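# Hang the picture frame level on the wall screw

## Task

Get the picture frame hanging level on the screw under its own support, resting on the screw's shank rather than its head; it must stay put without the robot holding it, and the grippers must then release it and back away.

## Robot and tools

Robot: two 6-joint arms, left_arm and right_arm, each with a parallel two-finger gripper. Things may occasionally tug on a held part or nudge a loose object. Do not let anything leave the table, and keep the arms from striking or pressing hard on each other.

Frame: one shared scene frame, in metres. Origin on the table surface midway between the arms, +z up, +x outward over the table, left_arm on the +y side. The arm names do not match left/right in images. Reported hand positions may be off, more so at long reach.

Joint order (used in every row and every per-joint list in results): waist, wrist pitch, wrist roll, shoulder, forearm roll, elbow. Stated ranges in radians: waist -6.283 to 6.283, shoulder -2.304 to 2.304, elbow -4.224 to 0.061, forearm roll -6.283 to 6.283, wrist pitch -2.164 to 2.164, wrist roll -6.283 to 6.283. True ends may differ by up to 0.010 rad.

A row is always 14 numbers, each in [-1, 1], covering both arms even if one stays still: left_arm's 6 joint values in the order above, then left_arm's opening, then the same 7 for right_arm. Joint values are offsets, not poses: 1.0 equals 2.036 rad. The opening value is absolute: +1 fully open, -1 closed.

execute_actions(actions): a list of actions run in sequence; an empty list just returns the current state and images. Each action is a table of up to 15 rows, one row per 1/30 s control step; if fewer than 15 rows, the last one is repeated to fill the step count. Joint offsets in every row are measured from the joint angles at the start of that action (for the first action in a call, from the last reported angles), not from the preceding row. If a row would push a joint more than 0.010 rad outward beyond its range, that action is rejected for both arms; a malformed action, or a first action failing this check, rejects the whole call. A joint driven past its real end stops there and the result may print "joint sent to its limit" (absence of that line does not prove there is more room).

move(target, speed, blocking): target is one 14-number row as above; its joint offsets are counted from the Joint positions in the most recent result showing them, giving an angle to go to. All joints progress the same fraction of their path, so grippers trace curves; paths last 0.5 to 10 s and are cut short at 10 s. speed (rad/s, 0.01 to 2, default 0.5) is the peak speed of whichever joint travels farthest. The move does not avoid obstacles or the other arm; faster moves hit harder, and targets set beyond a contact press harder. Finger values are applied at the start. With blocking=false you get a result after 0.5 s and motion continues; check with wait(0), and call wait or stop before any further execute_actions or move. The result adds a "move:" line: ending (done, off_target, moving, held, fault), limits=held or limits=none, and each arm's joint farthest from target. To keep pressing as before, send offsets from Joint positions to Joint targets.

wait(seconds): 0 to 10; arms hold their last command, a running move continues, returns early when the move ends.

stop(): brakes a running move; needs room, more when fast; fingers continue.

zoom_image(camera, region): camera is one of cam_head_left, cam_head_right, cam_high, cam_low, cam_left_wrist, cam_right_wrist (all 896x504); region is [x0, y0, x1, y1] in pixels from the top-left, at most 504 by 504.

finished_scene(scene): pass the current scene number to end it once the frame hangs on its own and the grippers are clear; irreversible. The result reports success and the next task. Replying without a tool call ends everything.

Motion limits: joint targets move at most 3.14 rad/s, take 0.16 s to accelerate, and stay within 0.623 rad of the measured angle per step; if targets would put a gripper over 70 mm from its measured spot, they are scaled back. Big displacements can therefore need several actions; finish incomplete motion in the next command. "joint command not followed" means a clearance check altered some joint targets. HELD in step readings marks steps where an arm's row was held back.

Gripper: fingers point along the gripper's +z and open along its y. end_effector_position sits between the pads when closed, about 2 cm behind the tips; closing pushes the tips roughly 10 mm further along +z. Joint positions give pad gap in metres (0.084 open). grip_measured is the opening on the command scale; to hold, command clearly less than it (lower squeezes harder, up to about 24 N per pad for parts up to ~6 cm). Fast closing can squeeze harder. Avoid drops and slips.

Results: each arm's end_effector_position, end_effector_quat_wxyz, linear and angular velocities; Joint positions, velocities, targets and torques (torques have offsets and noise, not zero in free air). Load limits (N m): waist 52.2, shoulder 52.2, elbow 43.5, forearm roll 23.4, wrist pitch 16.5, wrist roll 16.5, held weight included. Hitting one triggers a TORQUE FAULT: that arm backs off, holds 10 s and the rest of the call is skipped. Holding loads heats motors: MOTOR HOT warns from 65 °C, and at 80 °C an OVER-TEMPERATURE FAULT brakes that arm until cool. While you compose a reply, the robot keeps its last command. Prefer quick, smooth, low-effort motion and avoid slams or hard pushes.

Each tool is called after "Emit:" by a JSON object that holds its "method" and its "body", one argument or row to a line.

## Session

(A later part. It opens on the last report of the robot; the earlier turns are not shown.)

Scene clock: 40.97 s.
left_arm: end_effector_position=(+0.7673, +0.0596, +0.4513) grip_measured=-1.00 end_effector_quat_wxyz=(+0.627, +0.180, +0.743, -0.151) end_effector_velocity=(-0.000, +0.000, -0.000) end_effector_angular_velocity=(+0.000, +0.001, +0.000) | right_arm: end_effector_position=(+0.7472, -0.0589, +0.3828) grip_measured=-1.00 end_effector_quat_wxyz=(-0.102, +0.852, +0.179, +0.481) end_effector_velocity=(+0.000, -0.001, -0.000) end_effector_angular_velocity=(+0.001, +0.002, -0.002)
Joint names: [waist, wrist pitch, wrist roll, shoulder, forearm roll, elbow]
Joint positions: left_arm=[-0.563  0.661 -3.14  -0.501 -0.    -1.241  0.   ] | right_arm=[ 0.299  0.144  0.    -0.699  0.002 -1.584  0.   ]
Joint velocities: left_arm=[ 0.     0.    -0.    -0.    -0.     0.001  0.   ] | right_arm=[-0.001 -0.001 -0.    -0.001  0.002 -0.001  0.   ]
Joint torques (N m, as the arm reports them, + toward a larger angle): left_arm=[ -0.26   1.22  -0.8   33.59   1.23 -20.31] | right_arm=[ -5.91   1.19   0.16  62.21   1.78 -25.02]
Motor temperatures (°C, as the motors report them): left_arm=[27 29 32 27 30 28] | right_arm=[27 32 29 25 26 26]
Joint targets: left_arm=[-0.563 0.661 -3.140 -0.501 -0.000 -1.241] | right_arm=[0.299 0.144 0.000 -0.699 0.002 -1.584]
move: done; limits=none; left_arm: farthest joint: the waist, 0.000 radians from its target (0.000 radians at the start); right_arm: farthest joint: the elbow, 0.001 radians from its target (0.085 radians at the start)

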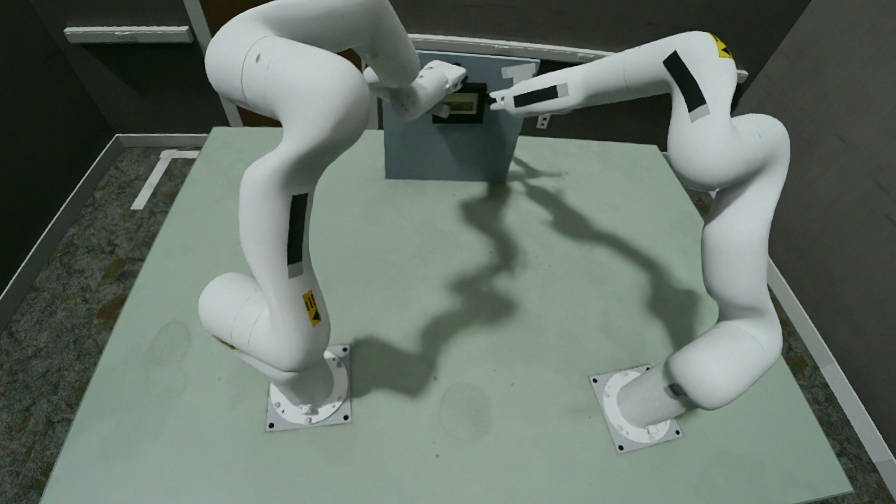

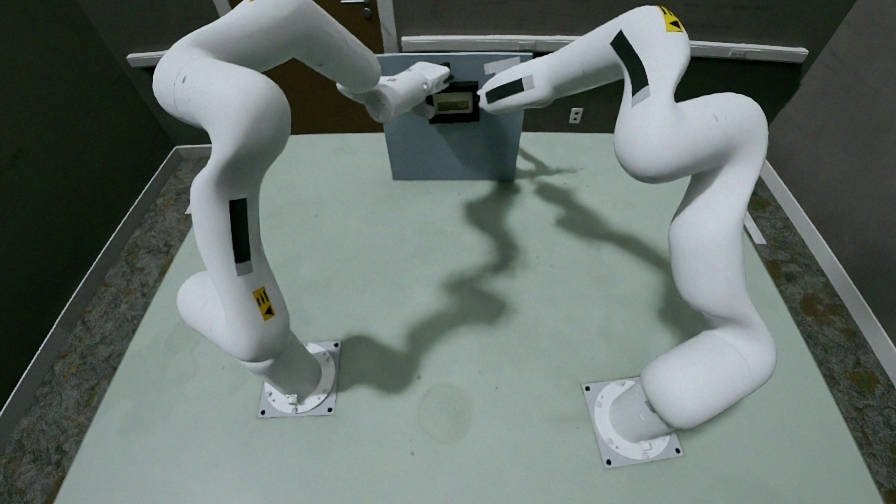

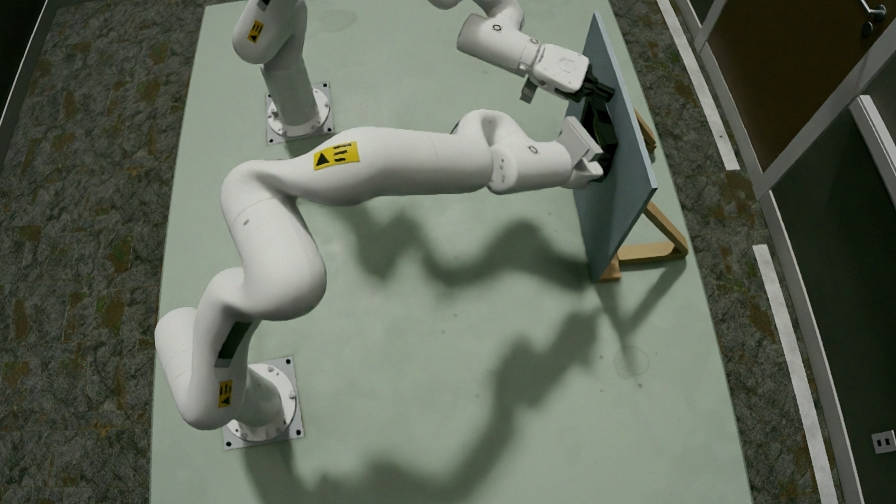

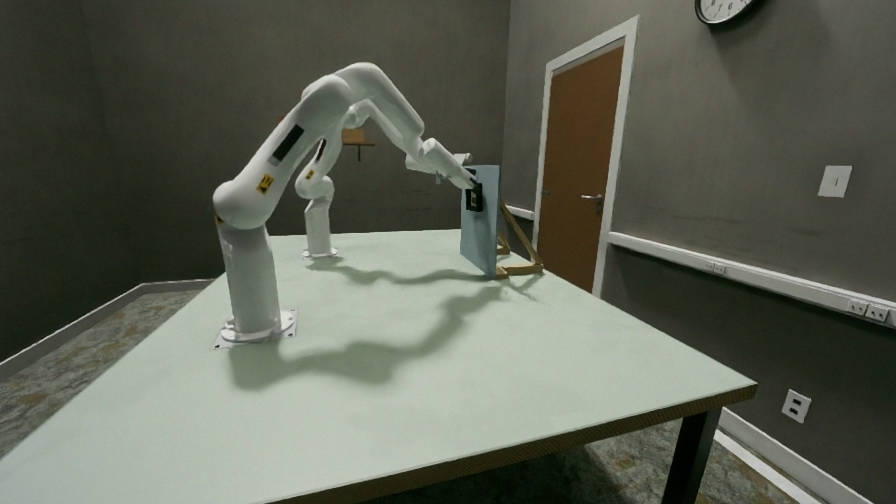

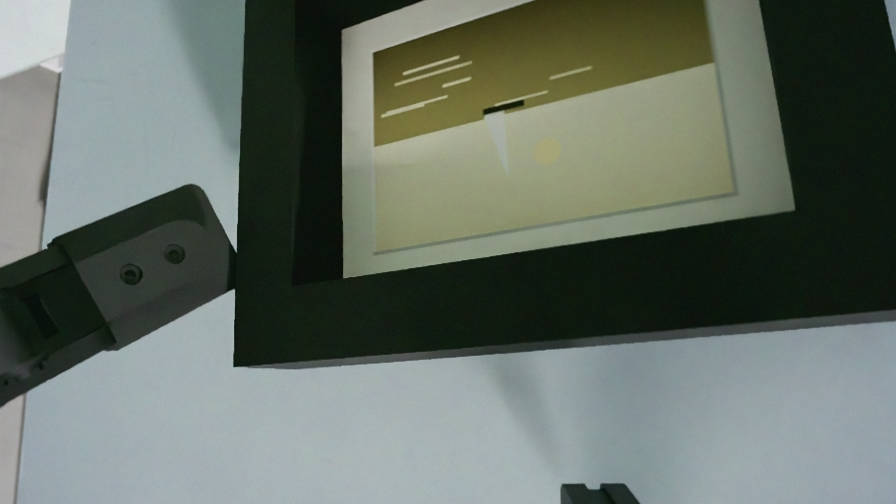

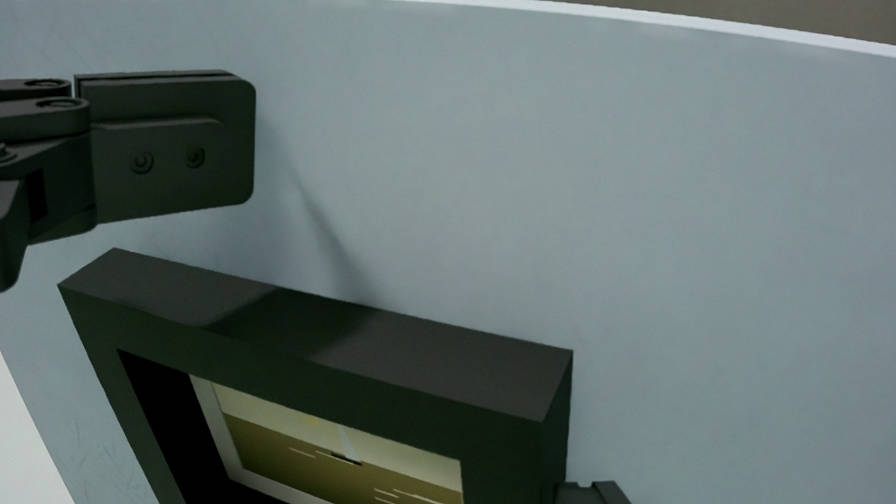

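Level now; back off and check.

Emit:
{"method": "move", "body": {
  "target": [0,0.05,0,0.12,0,0.17,-1, -0.15,0.1,0,0.15,0,0.2,-1],
  "speed": 0.3
}}

Emit:
{"method": "wait", "body": {
  "seconds": 1.5
}}

Emit:
{"method": "zoom_image", "body": {
  "camera": "cam_head_right",
  "region": [340, 30, 560, 190]
}}

Scene clock: 42.97 s.
left_arm: end_effector_position=(+0.6676, +0.1106, +0.4471) grip_measured=-1.00 end_effector_quat_wxyz=(+0.627, +0.180, +0.743, -0.151) end_effector_velocity=(-0.000, +0.000, +0.001) end_effector_angular_velocity=(-0.001, -0.000, +0.002) | right_arm: end_effector_position=(+0.7107, -0.3306, +0.4239) grip_measured=-1.00 end_effector_quat_wxyz=(-0.030, +0.843, +0.046, +0.535) end_effector_velocity=(-0.000, -0.000, +0.000) end_effector_angular_velocity=(-0.002, -0.001, +0.001)
Joint names: [waist, wrist pitch, wrist roll, shoulder, forearm roll, elbow]
Joint positions: left_arm=[-0.563  0.763 -3.14  -0.257 -0.    -0.895  0.   ] | right_arm=[-0.006  0.348  0.    -0.394  0.002 -1.177  0.   ]
Joint velocities: left_arm=[-0.    -0.     0.001  0.001 -0.002  0.001  0.   ] | right_arm=[-0.     0.    -0.002  0.001 -0.     0.001  0.   ]
Joint torques (N m, as the arm reports them, + toward a larger angle): left_arm=[  0.46   1.13  -0.81  26.48   0.86 -19.5 ] | right_arm=[ -6.49   1.23   0.18  49.38   1.82 -24.24]
Motor temperatures (°C, as the motors report them): left_arm=[27 29 32 27 30 28] | right_arm=[27 32 29 25 26 26]
Joint targets: left_arm=[-0.563 0.763 -3.140 -0.256 -0.000 -0.895] | right_arm=[-0.006 0.348 0.000 -0.394 0.002 -1.177]
move: done; limits=none; left_arm: farthest joint: the waist, 0.000 radians from its target (0.000 radians at the start); right_arm: farthest joint: the waist, 0.000 radians from its target (0.305 radians at the start)

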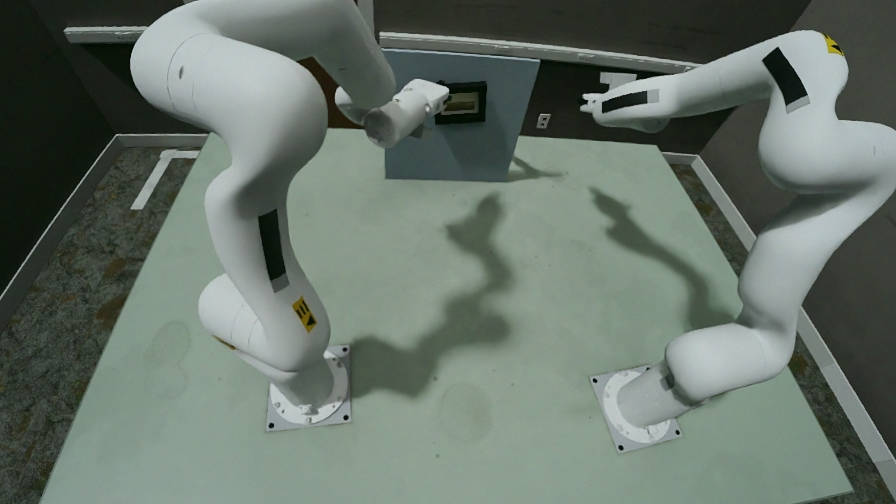

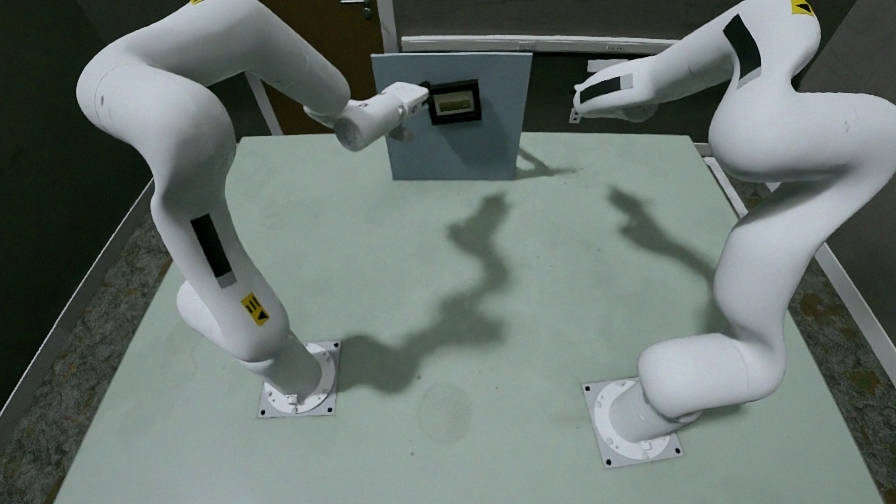

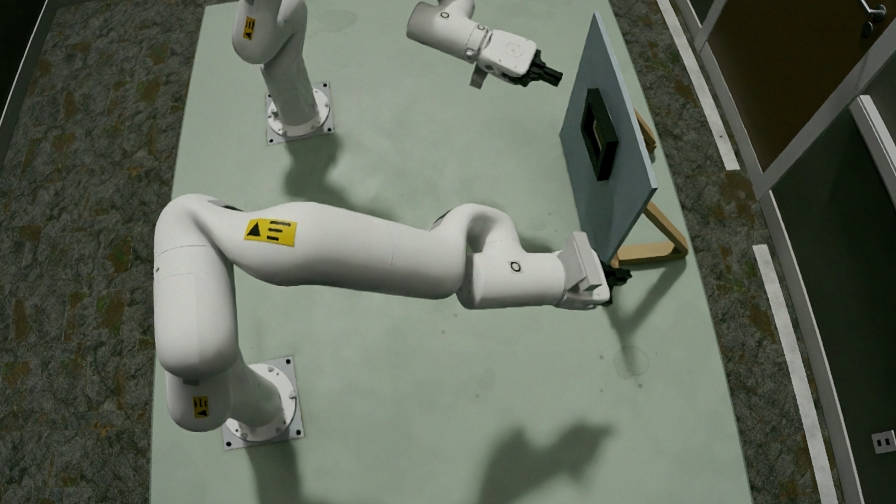

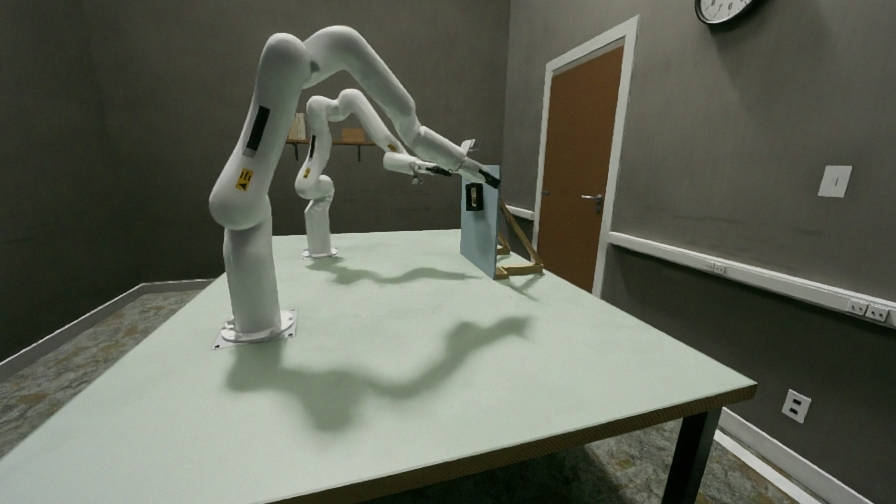

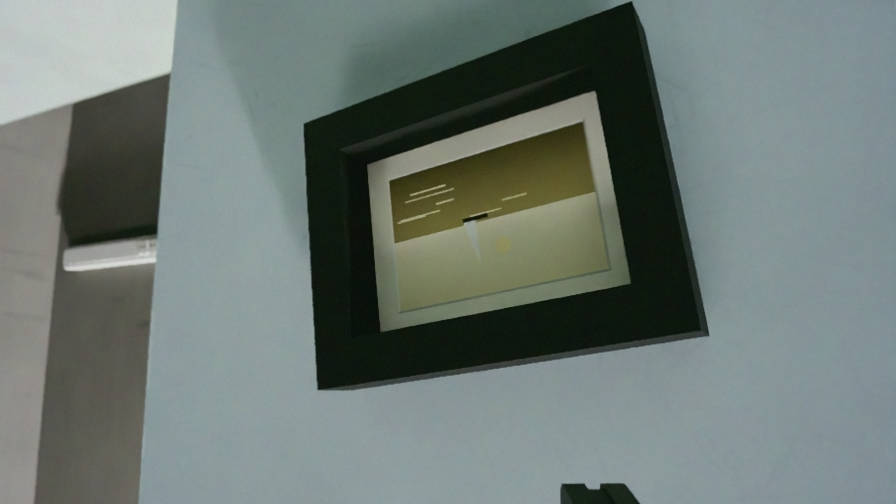

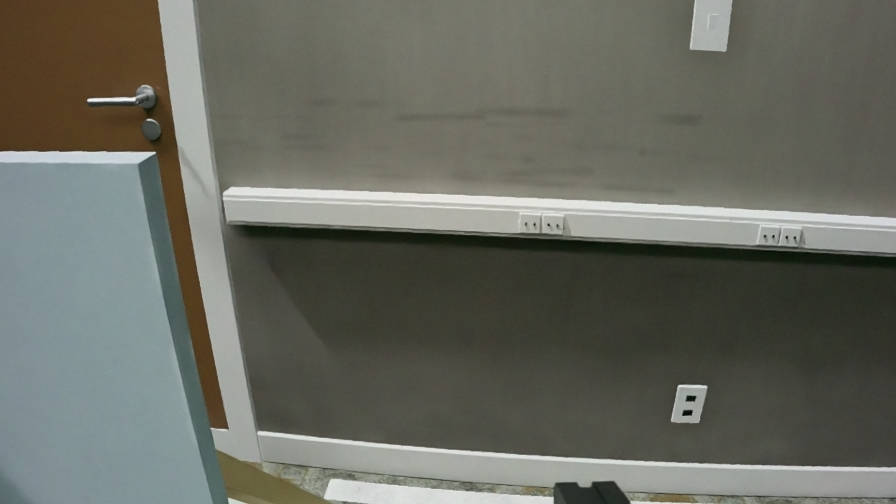

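Scene clock: 44.47 s.
left_arm: end_effector_position=(+0.6675, +0.1107, +0.4471) grip_measured=-1.00 end_effector_quat_wxyz=(+0.627, +0.180, +0.743, -0.151) end_effector_velocity=(-0.000, +0.000, +0.000) end_effector_angular_velocity=(+0.001, -0.002, -0.001) | right_arm: end_effector_position=(+0.7107, -0.3309, +0.4240) grip_measured=-1.00 end_effector_quat_wxyz=(-0.030, +0.843, +0.046, +0.535) end_effector_velocity=(+0.001, +0.000, +0.001) end_effector_angular_velocity=(+0.002, -0.001, -0.001)
Joint names: [waist, wrist pitch, wrist roll, shoulder, forearm roll, elbow]
Joint positions: left_arm=[-0.563  0.763 -3.14  -0.256 -0.    -0.895  0.   ] | right_arm=[-0.006  0.348  0.    -0.394  0.002 -1.177  0.   ]
Joint velocities: left_arm=[0.    0.001 0.001 0.    0.001 0.    0.   ] | right_arm=[ 0.     0.001  0.001 -0.001  0.001 -0.002  0.   ]
Joint torques (N m, as the arm reports them, + toward a larger angle): left_arm=[ -0.15   1.14  -0.78  26.85   1.33 -18.98] | right_arm=[ -5.92   1.24   0.16  49.38   1.84 -23.98]
Motor temperatures (°C, as the motors report them): left_arm=[27 29 32 27 30 28] | right_arm=[27 32 29 25 26 26]
Joint targets: left_arm=[-0.563 0.763 -3.140 -0.256 -0.000 -0.895] | right_arm=[-0.006 0.348 0.000 -0.394 0.002 -1.177]
wait: 1.50 s; at rest by 0.17 s

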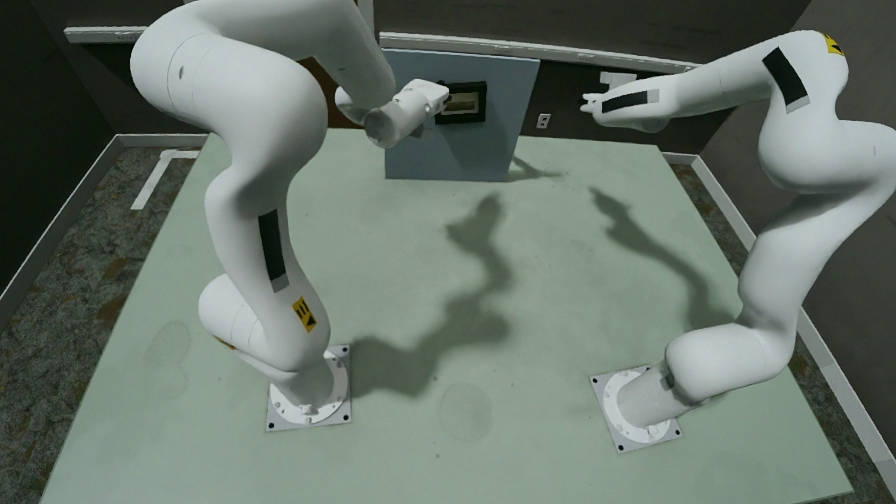

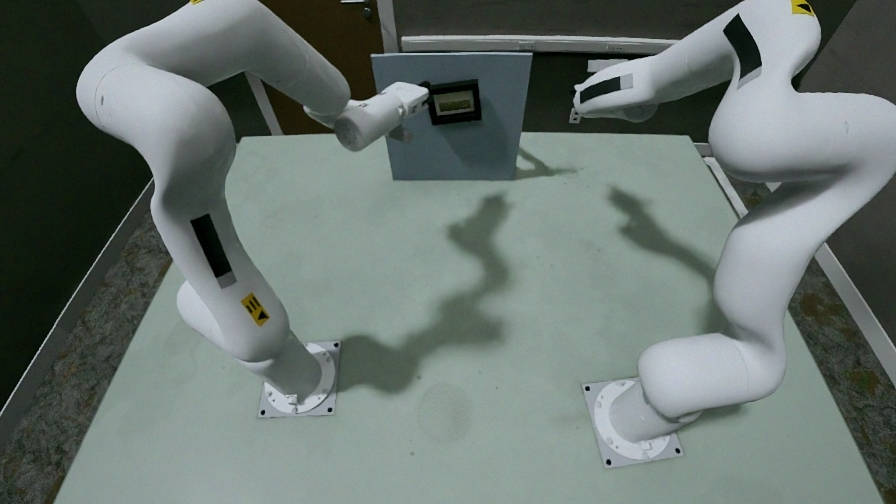

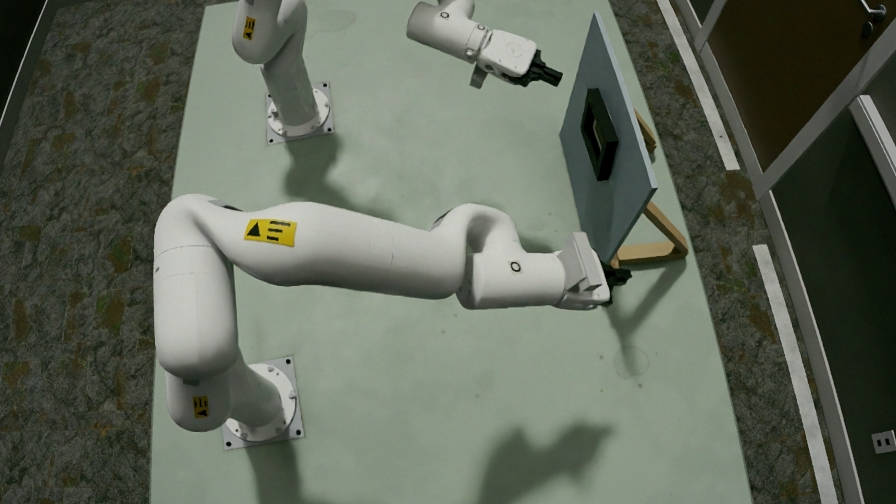

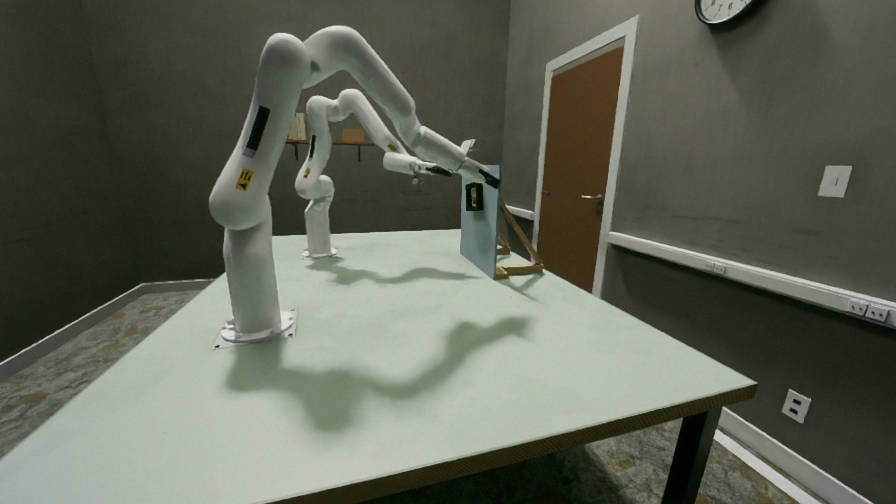

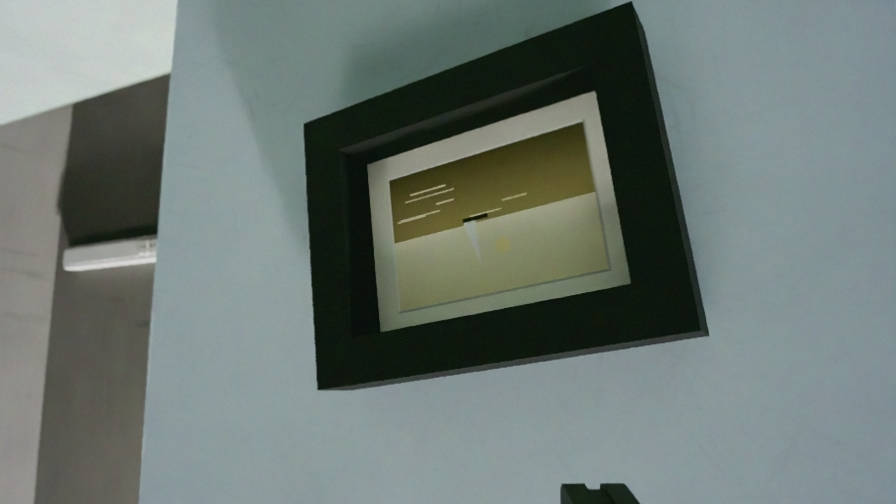

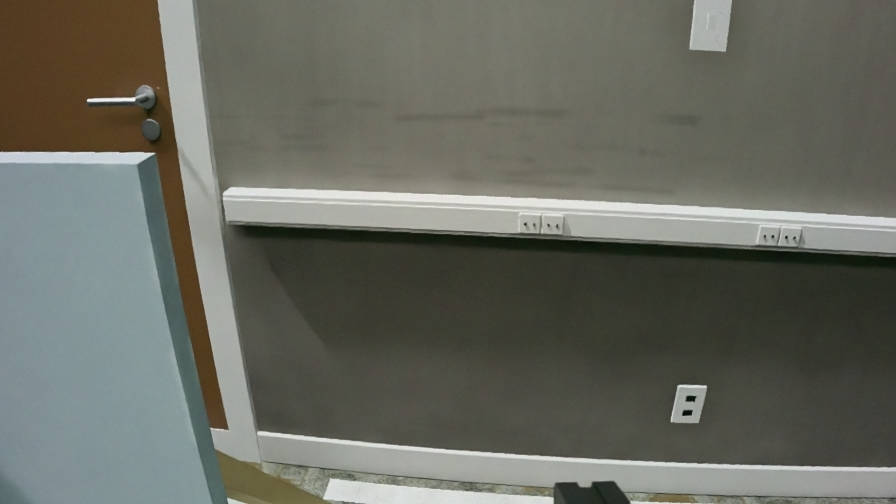

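Region (340, 30, 560, 190) of cam_head_right's 896x504 image, scaled by 2.291, with more detail than that image has; it fills the top 367 rows of this view, and the rest is white.

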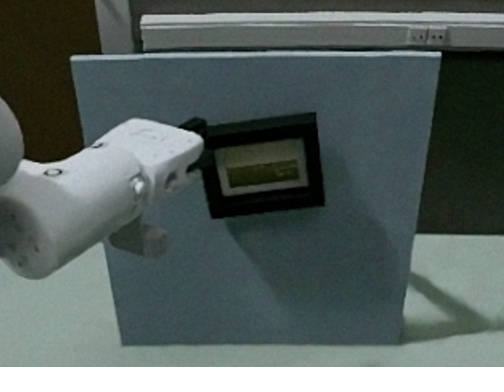

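Emit:
{"method": "move", "body": {
  "target": [0.06,-0.1,0,0,0,0,-1, 0,0,0,0,0,0,-1],
  "speed": 0.4
}}

Emit:
{"method": "move", "body": {
  "target": [-0.011,-0.076,0,-0.085,0,-0.12,-1, 0,0,0,0,0,0,-1],
  "speed": 0.3
}}

Emit:
{"method": "zoom_image", "body": {
  "camera": "cam_head_right",
  "region": [340, 30, 560, 190]
}}

Scene clock: 46.17 s.
left_arm: end_effector_position=(+0.6899, +0.1949, +0.3993) grip_measured=-1.00 end_effector_quat_wxyz=(+0.555, +0.145, +0.813, -0.098) end_effector_velocity=(-0.000, +0.000, -0.001) end_effector_angular_velocity=(+0.002, +0.001, -0.000) | right_arm: end_effector_position=(+0.7107, -0.3309, +0.4240) grip_measured=-1.00 end_effector_quat_wxyz=(-0.030, +0.843, +0.046, +0.535) end_effector_velocity=(+0.000, +0.001, +0.001) end_effector_angular_velocity=(+0.001, -0.002, +0.000)
Joint names: [waist, wrist pitch, wrist roll, shoulder, forearm roll, elbow]
Joint positions: left_arm=[-0.441  0.56  -3.14  -0.256 -0.    -0.895  0.   ] | right_arm=[-0.006  0.348  0.    -0.394  0.002 -1.177  0.   ]
Joint velocities: left_arm=[ 0.001 -0.001  0.001 -0.001  0.001  0.     0.   ] | right_arm=[0.001 0.002 0.001 0.    0.    0.    0.   ]
Joint torques (N m, as the arm reports them, + toward a larger angle): left_arm=[ -0.15   1.1   -0.8   26.2    1.13 -18.91] | right_arm=[ -6.12   1.26   0.12  48.89   1.67 -24.32]
Motor temperatures (°C, as the motors report them): left_arm=[27 29 32 27 30 28] | right_arm=[27 32 29 25 26 26]
Joint targets: left_arm=[-0.441 0.559 -3.140 -0.256 -0.000 -0.895] | right_arm=[-0.006 0.348 0.000 -0.394 0.002 -1.177]
move: done; limits=none; left_arm: farthest joint: the waist, 0.000 radians from its target (0.122 radians at the start); right_arm: farthest joint: the waist, 0.000 radians from its target (0.000 radians at the start)

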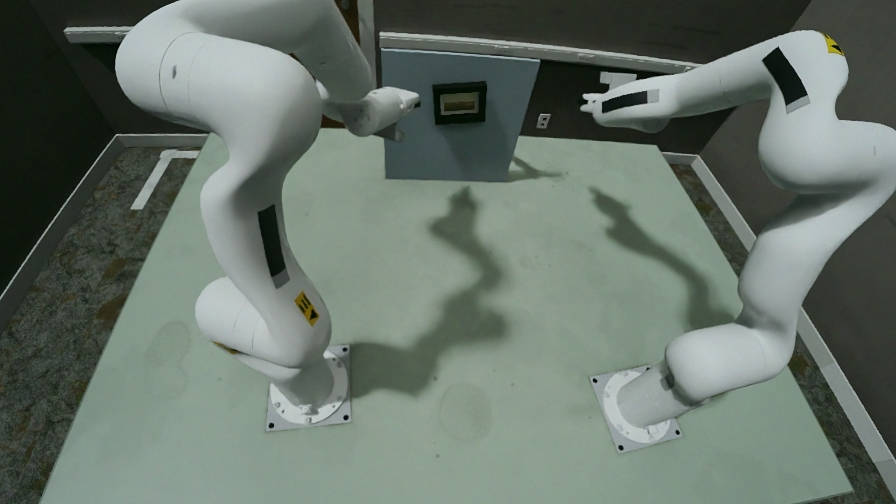

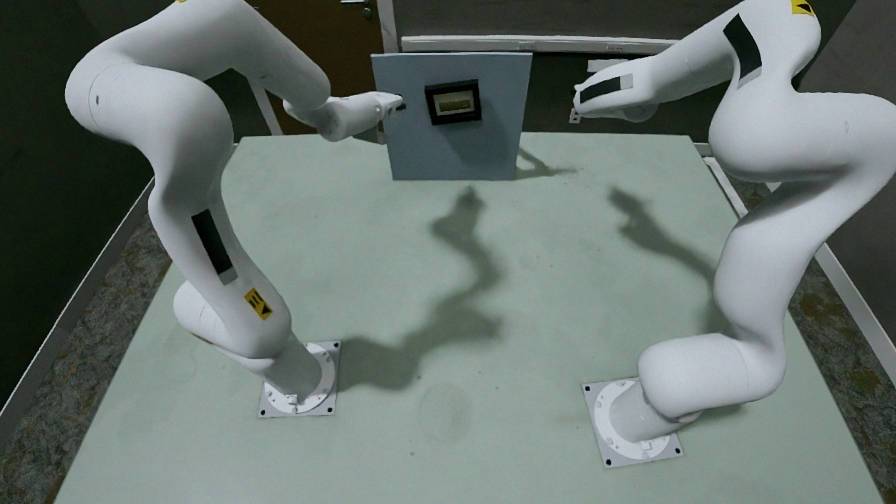

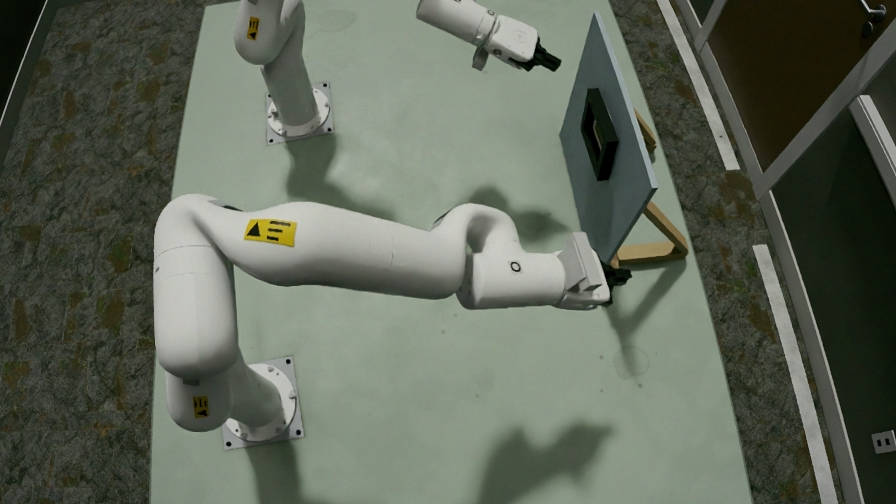

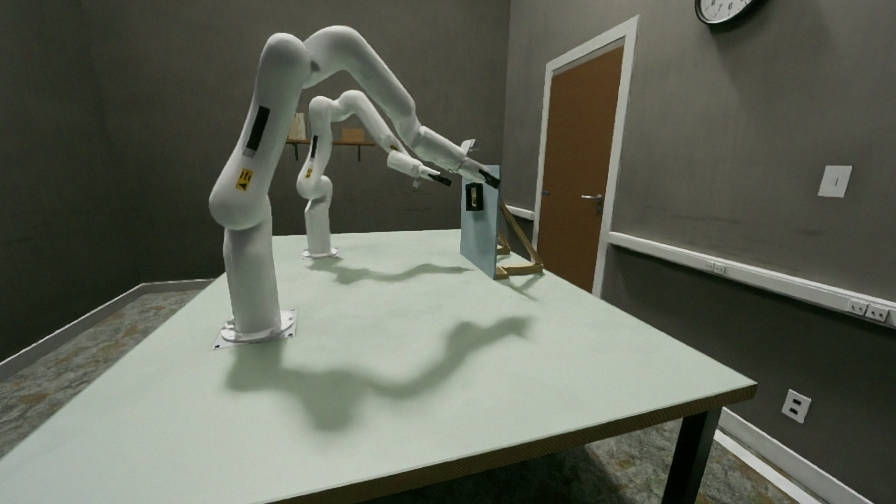

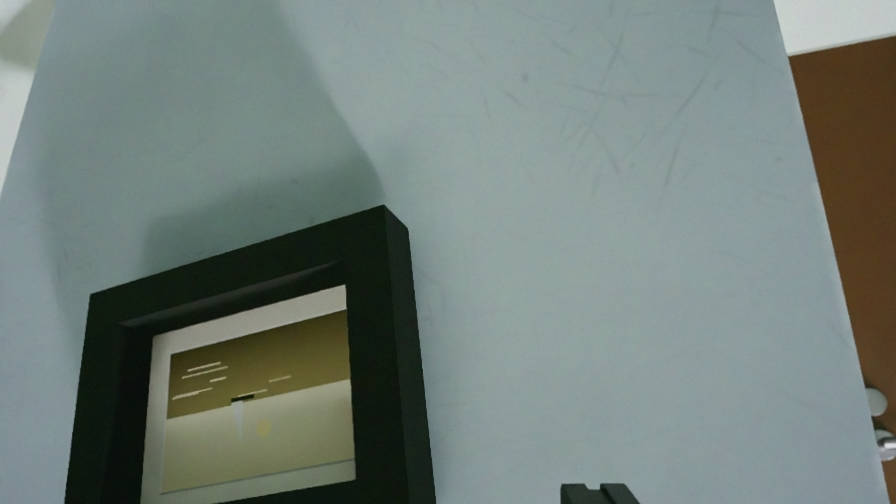

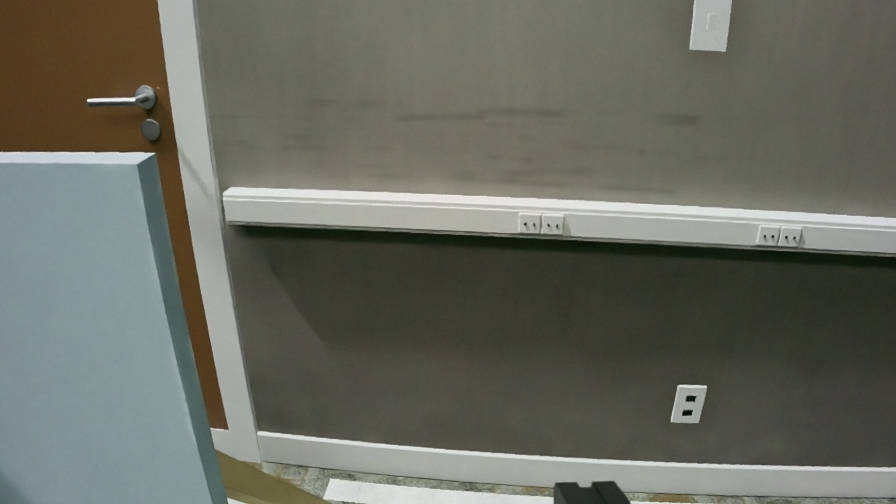

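Scene clock: 47.37 s.
left_arm: end_effector_position=(+0.7516, +0.1539, +0.3853) grip_measured=-1.00 end_effector_quat_wxyz=(+0.520, +0.158, +0.834, -0.098) end_effector_velocity=(+0.000, +0.000, -0.000) end_effector_angular_velocity=(+0.000, +0.000, +0.000) | right_arm: end_effector_position=(+0.7107, -0.3309, +0.4240) grip_measured=-1.00 end_effector_quat_wxyz=(-0.030, +0.843, +0.046, +0.535) end_effector_velocity=(+0.001, -0.000, +0.001) end_effector_angular_velocity=(+0.003, -0.003, -0.001)
Joint names: [waist, wrist pitch, wrist roll, shoulder, forearm roll, elbow]
Joint positions: left_arm=[-0.463  0.405 -3.14  -0.429 -0.    -1.139  0.   ] | right_arm=[-0.006  0.348  0.    -0.394  0.002 -1.177  0.   ]
Joint velocities: left_arm=[ 0.    -0.001  0.    -0.001 -0.    -0.001  0.   ] | right_arm=[-0.     0.001  0.004  0.    -0.001 -0.002  0.   ]
Joint torques (N m, as the arm reports them, + toward a larger angle): left_arm=[ -0.03   1.07  -0.79  30.88   1.03 -19.84] | right_arm=[ -5.88   1.22   0.06  48.99   1.82 -24.18]
Motor temperatures (°C, as the motors report them): left_arm=[27 29 32 27 30 28] | right_arm=[27 32 29 25 26 26]
Joint targets: left_arm=[-0.463 0.405 -3.140 -0.429 -0.000 -1.139] | right_arm=[-0.006 0.348 0.000 -0.394 0.002 -1.177]
move: done; limits=none; left_arm: farthest joint: the elbow, 0.001 radians from its target (0.245 radians at the start); right_arm: farthest joint: the waist, 0.000 radians from its target (0.000 radians at the start)

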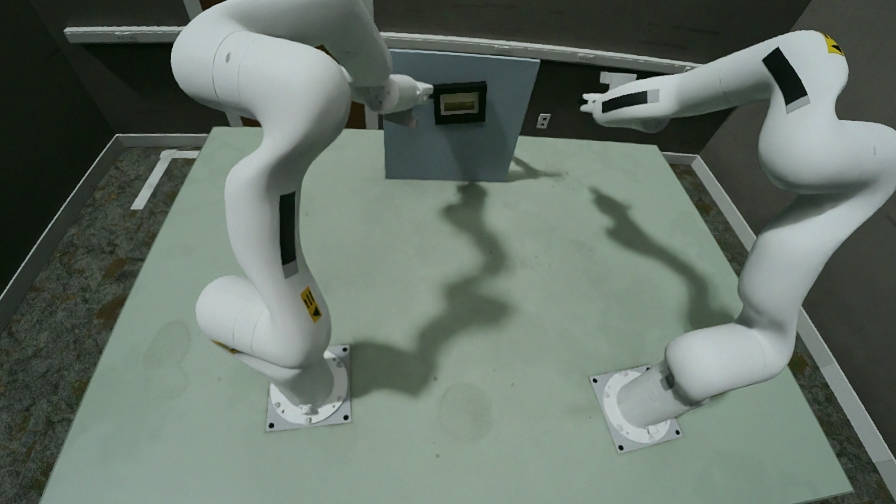

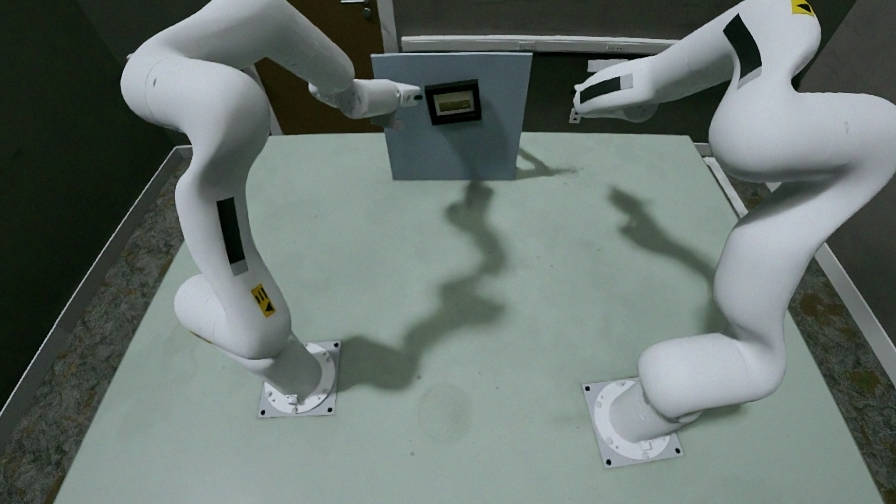

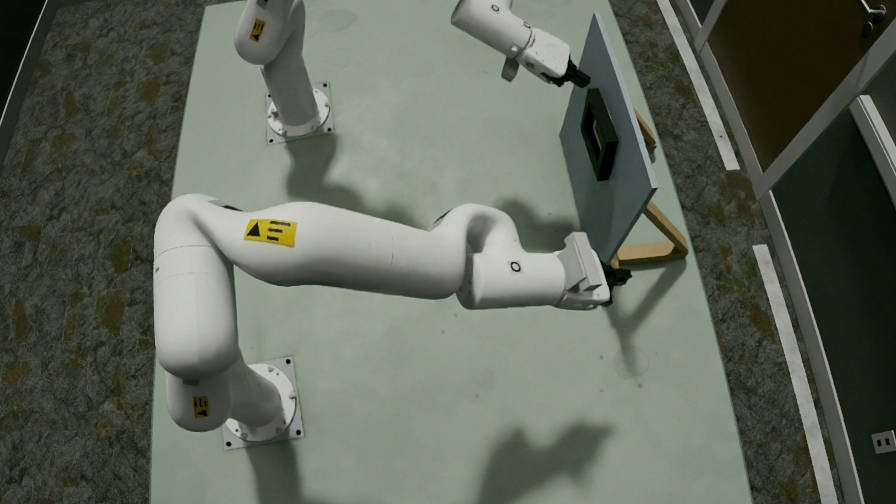

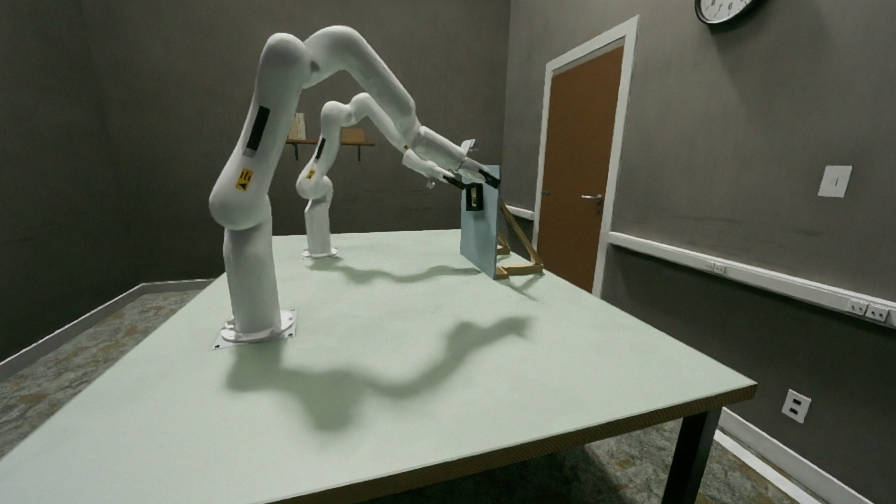

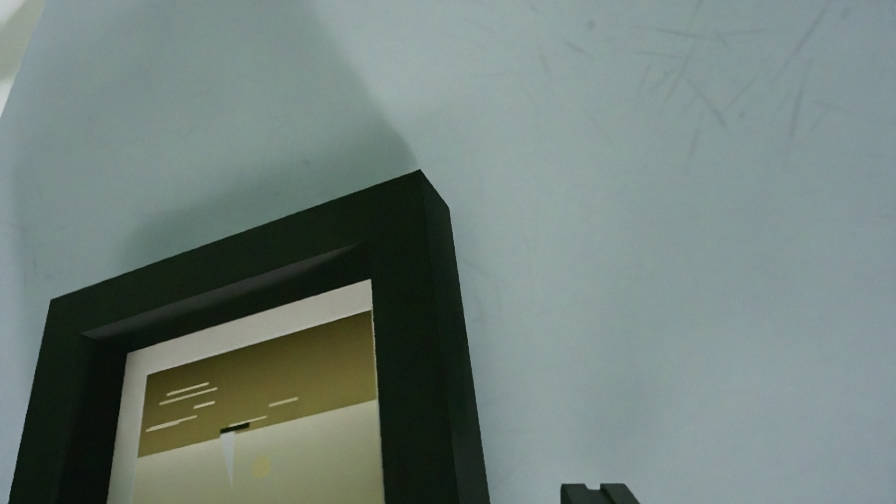

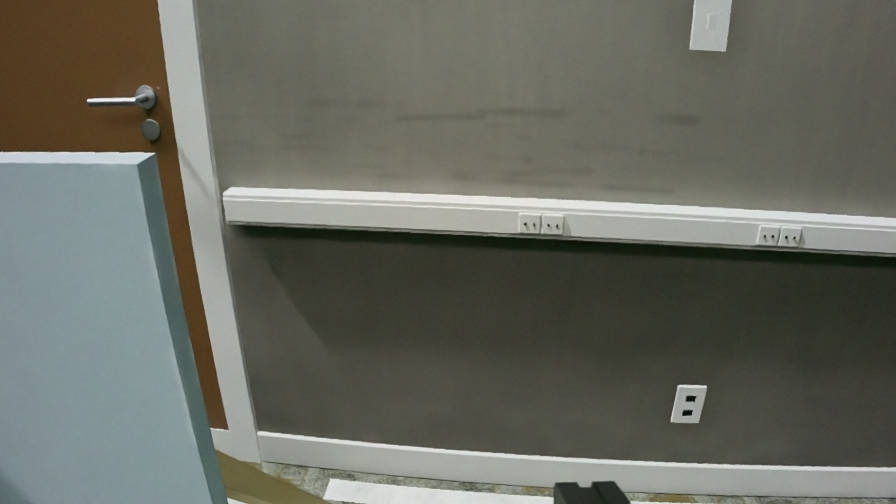

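Region (340, 30, 560, 190) of cam_head_right's 896x504 image, scaled by 2.291, with more detail than that image has; it fills the top 367 rows of this view, and the rest is white.

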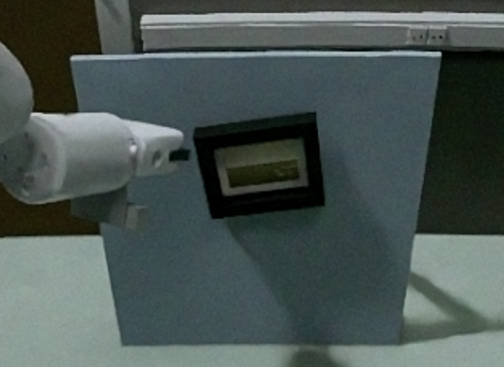

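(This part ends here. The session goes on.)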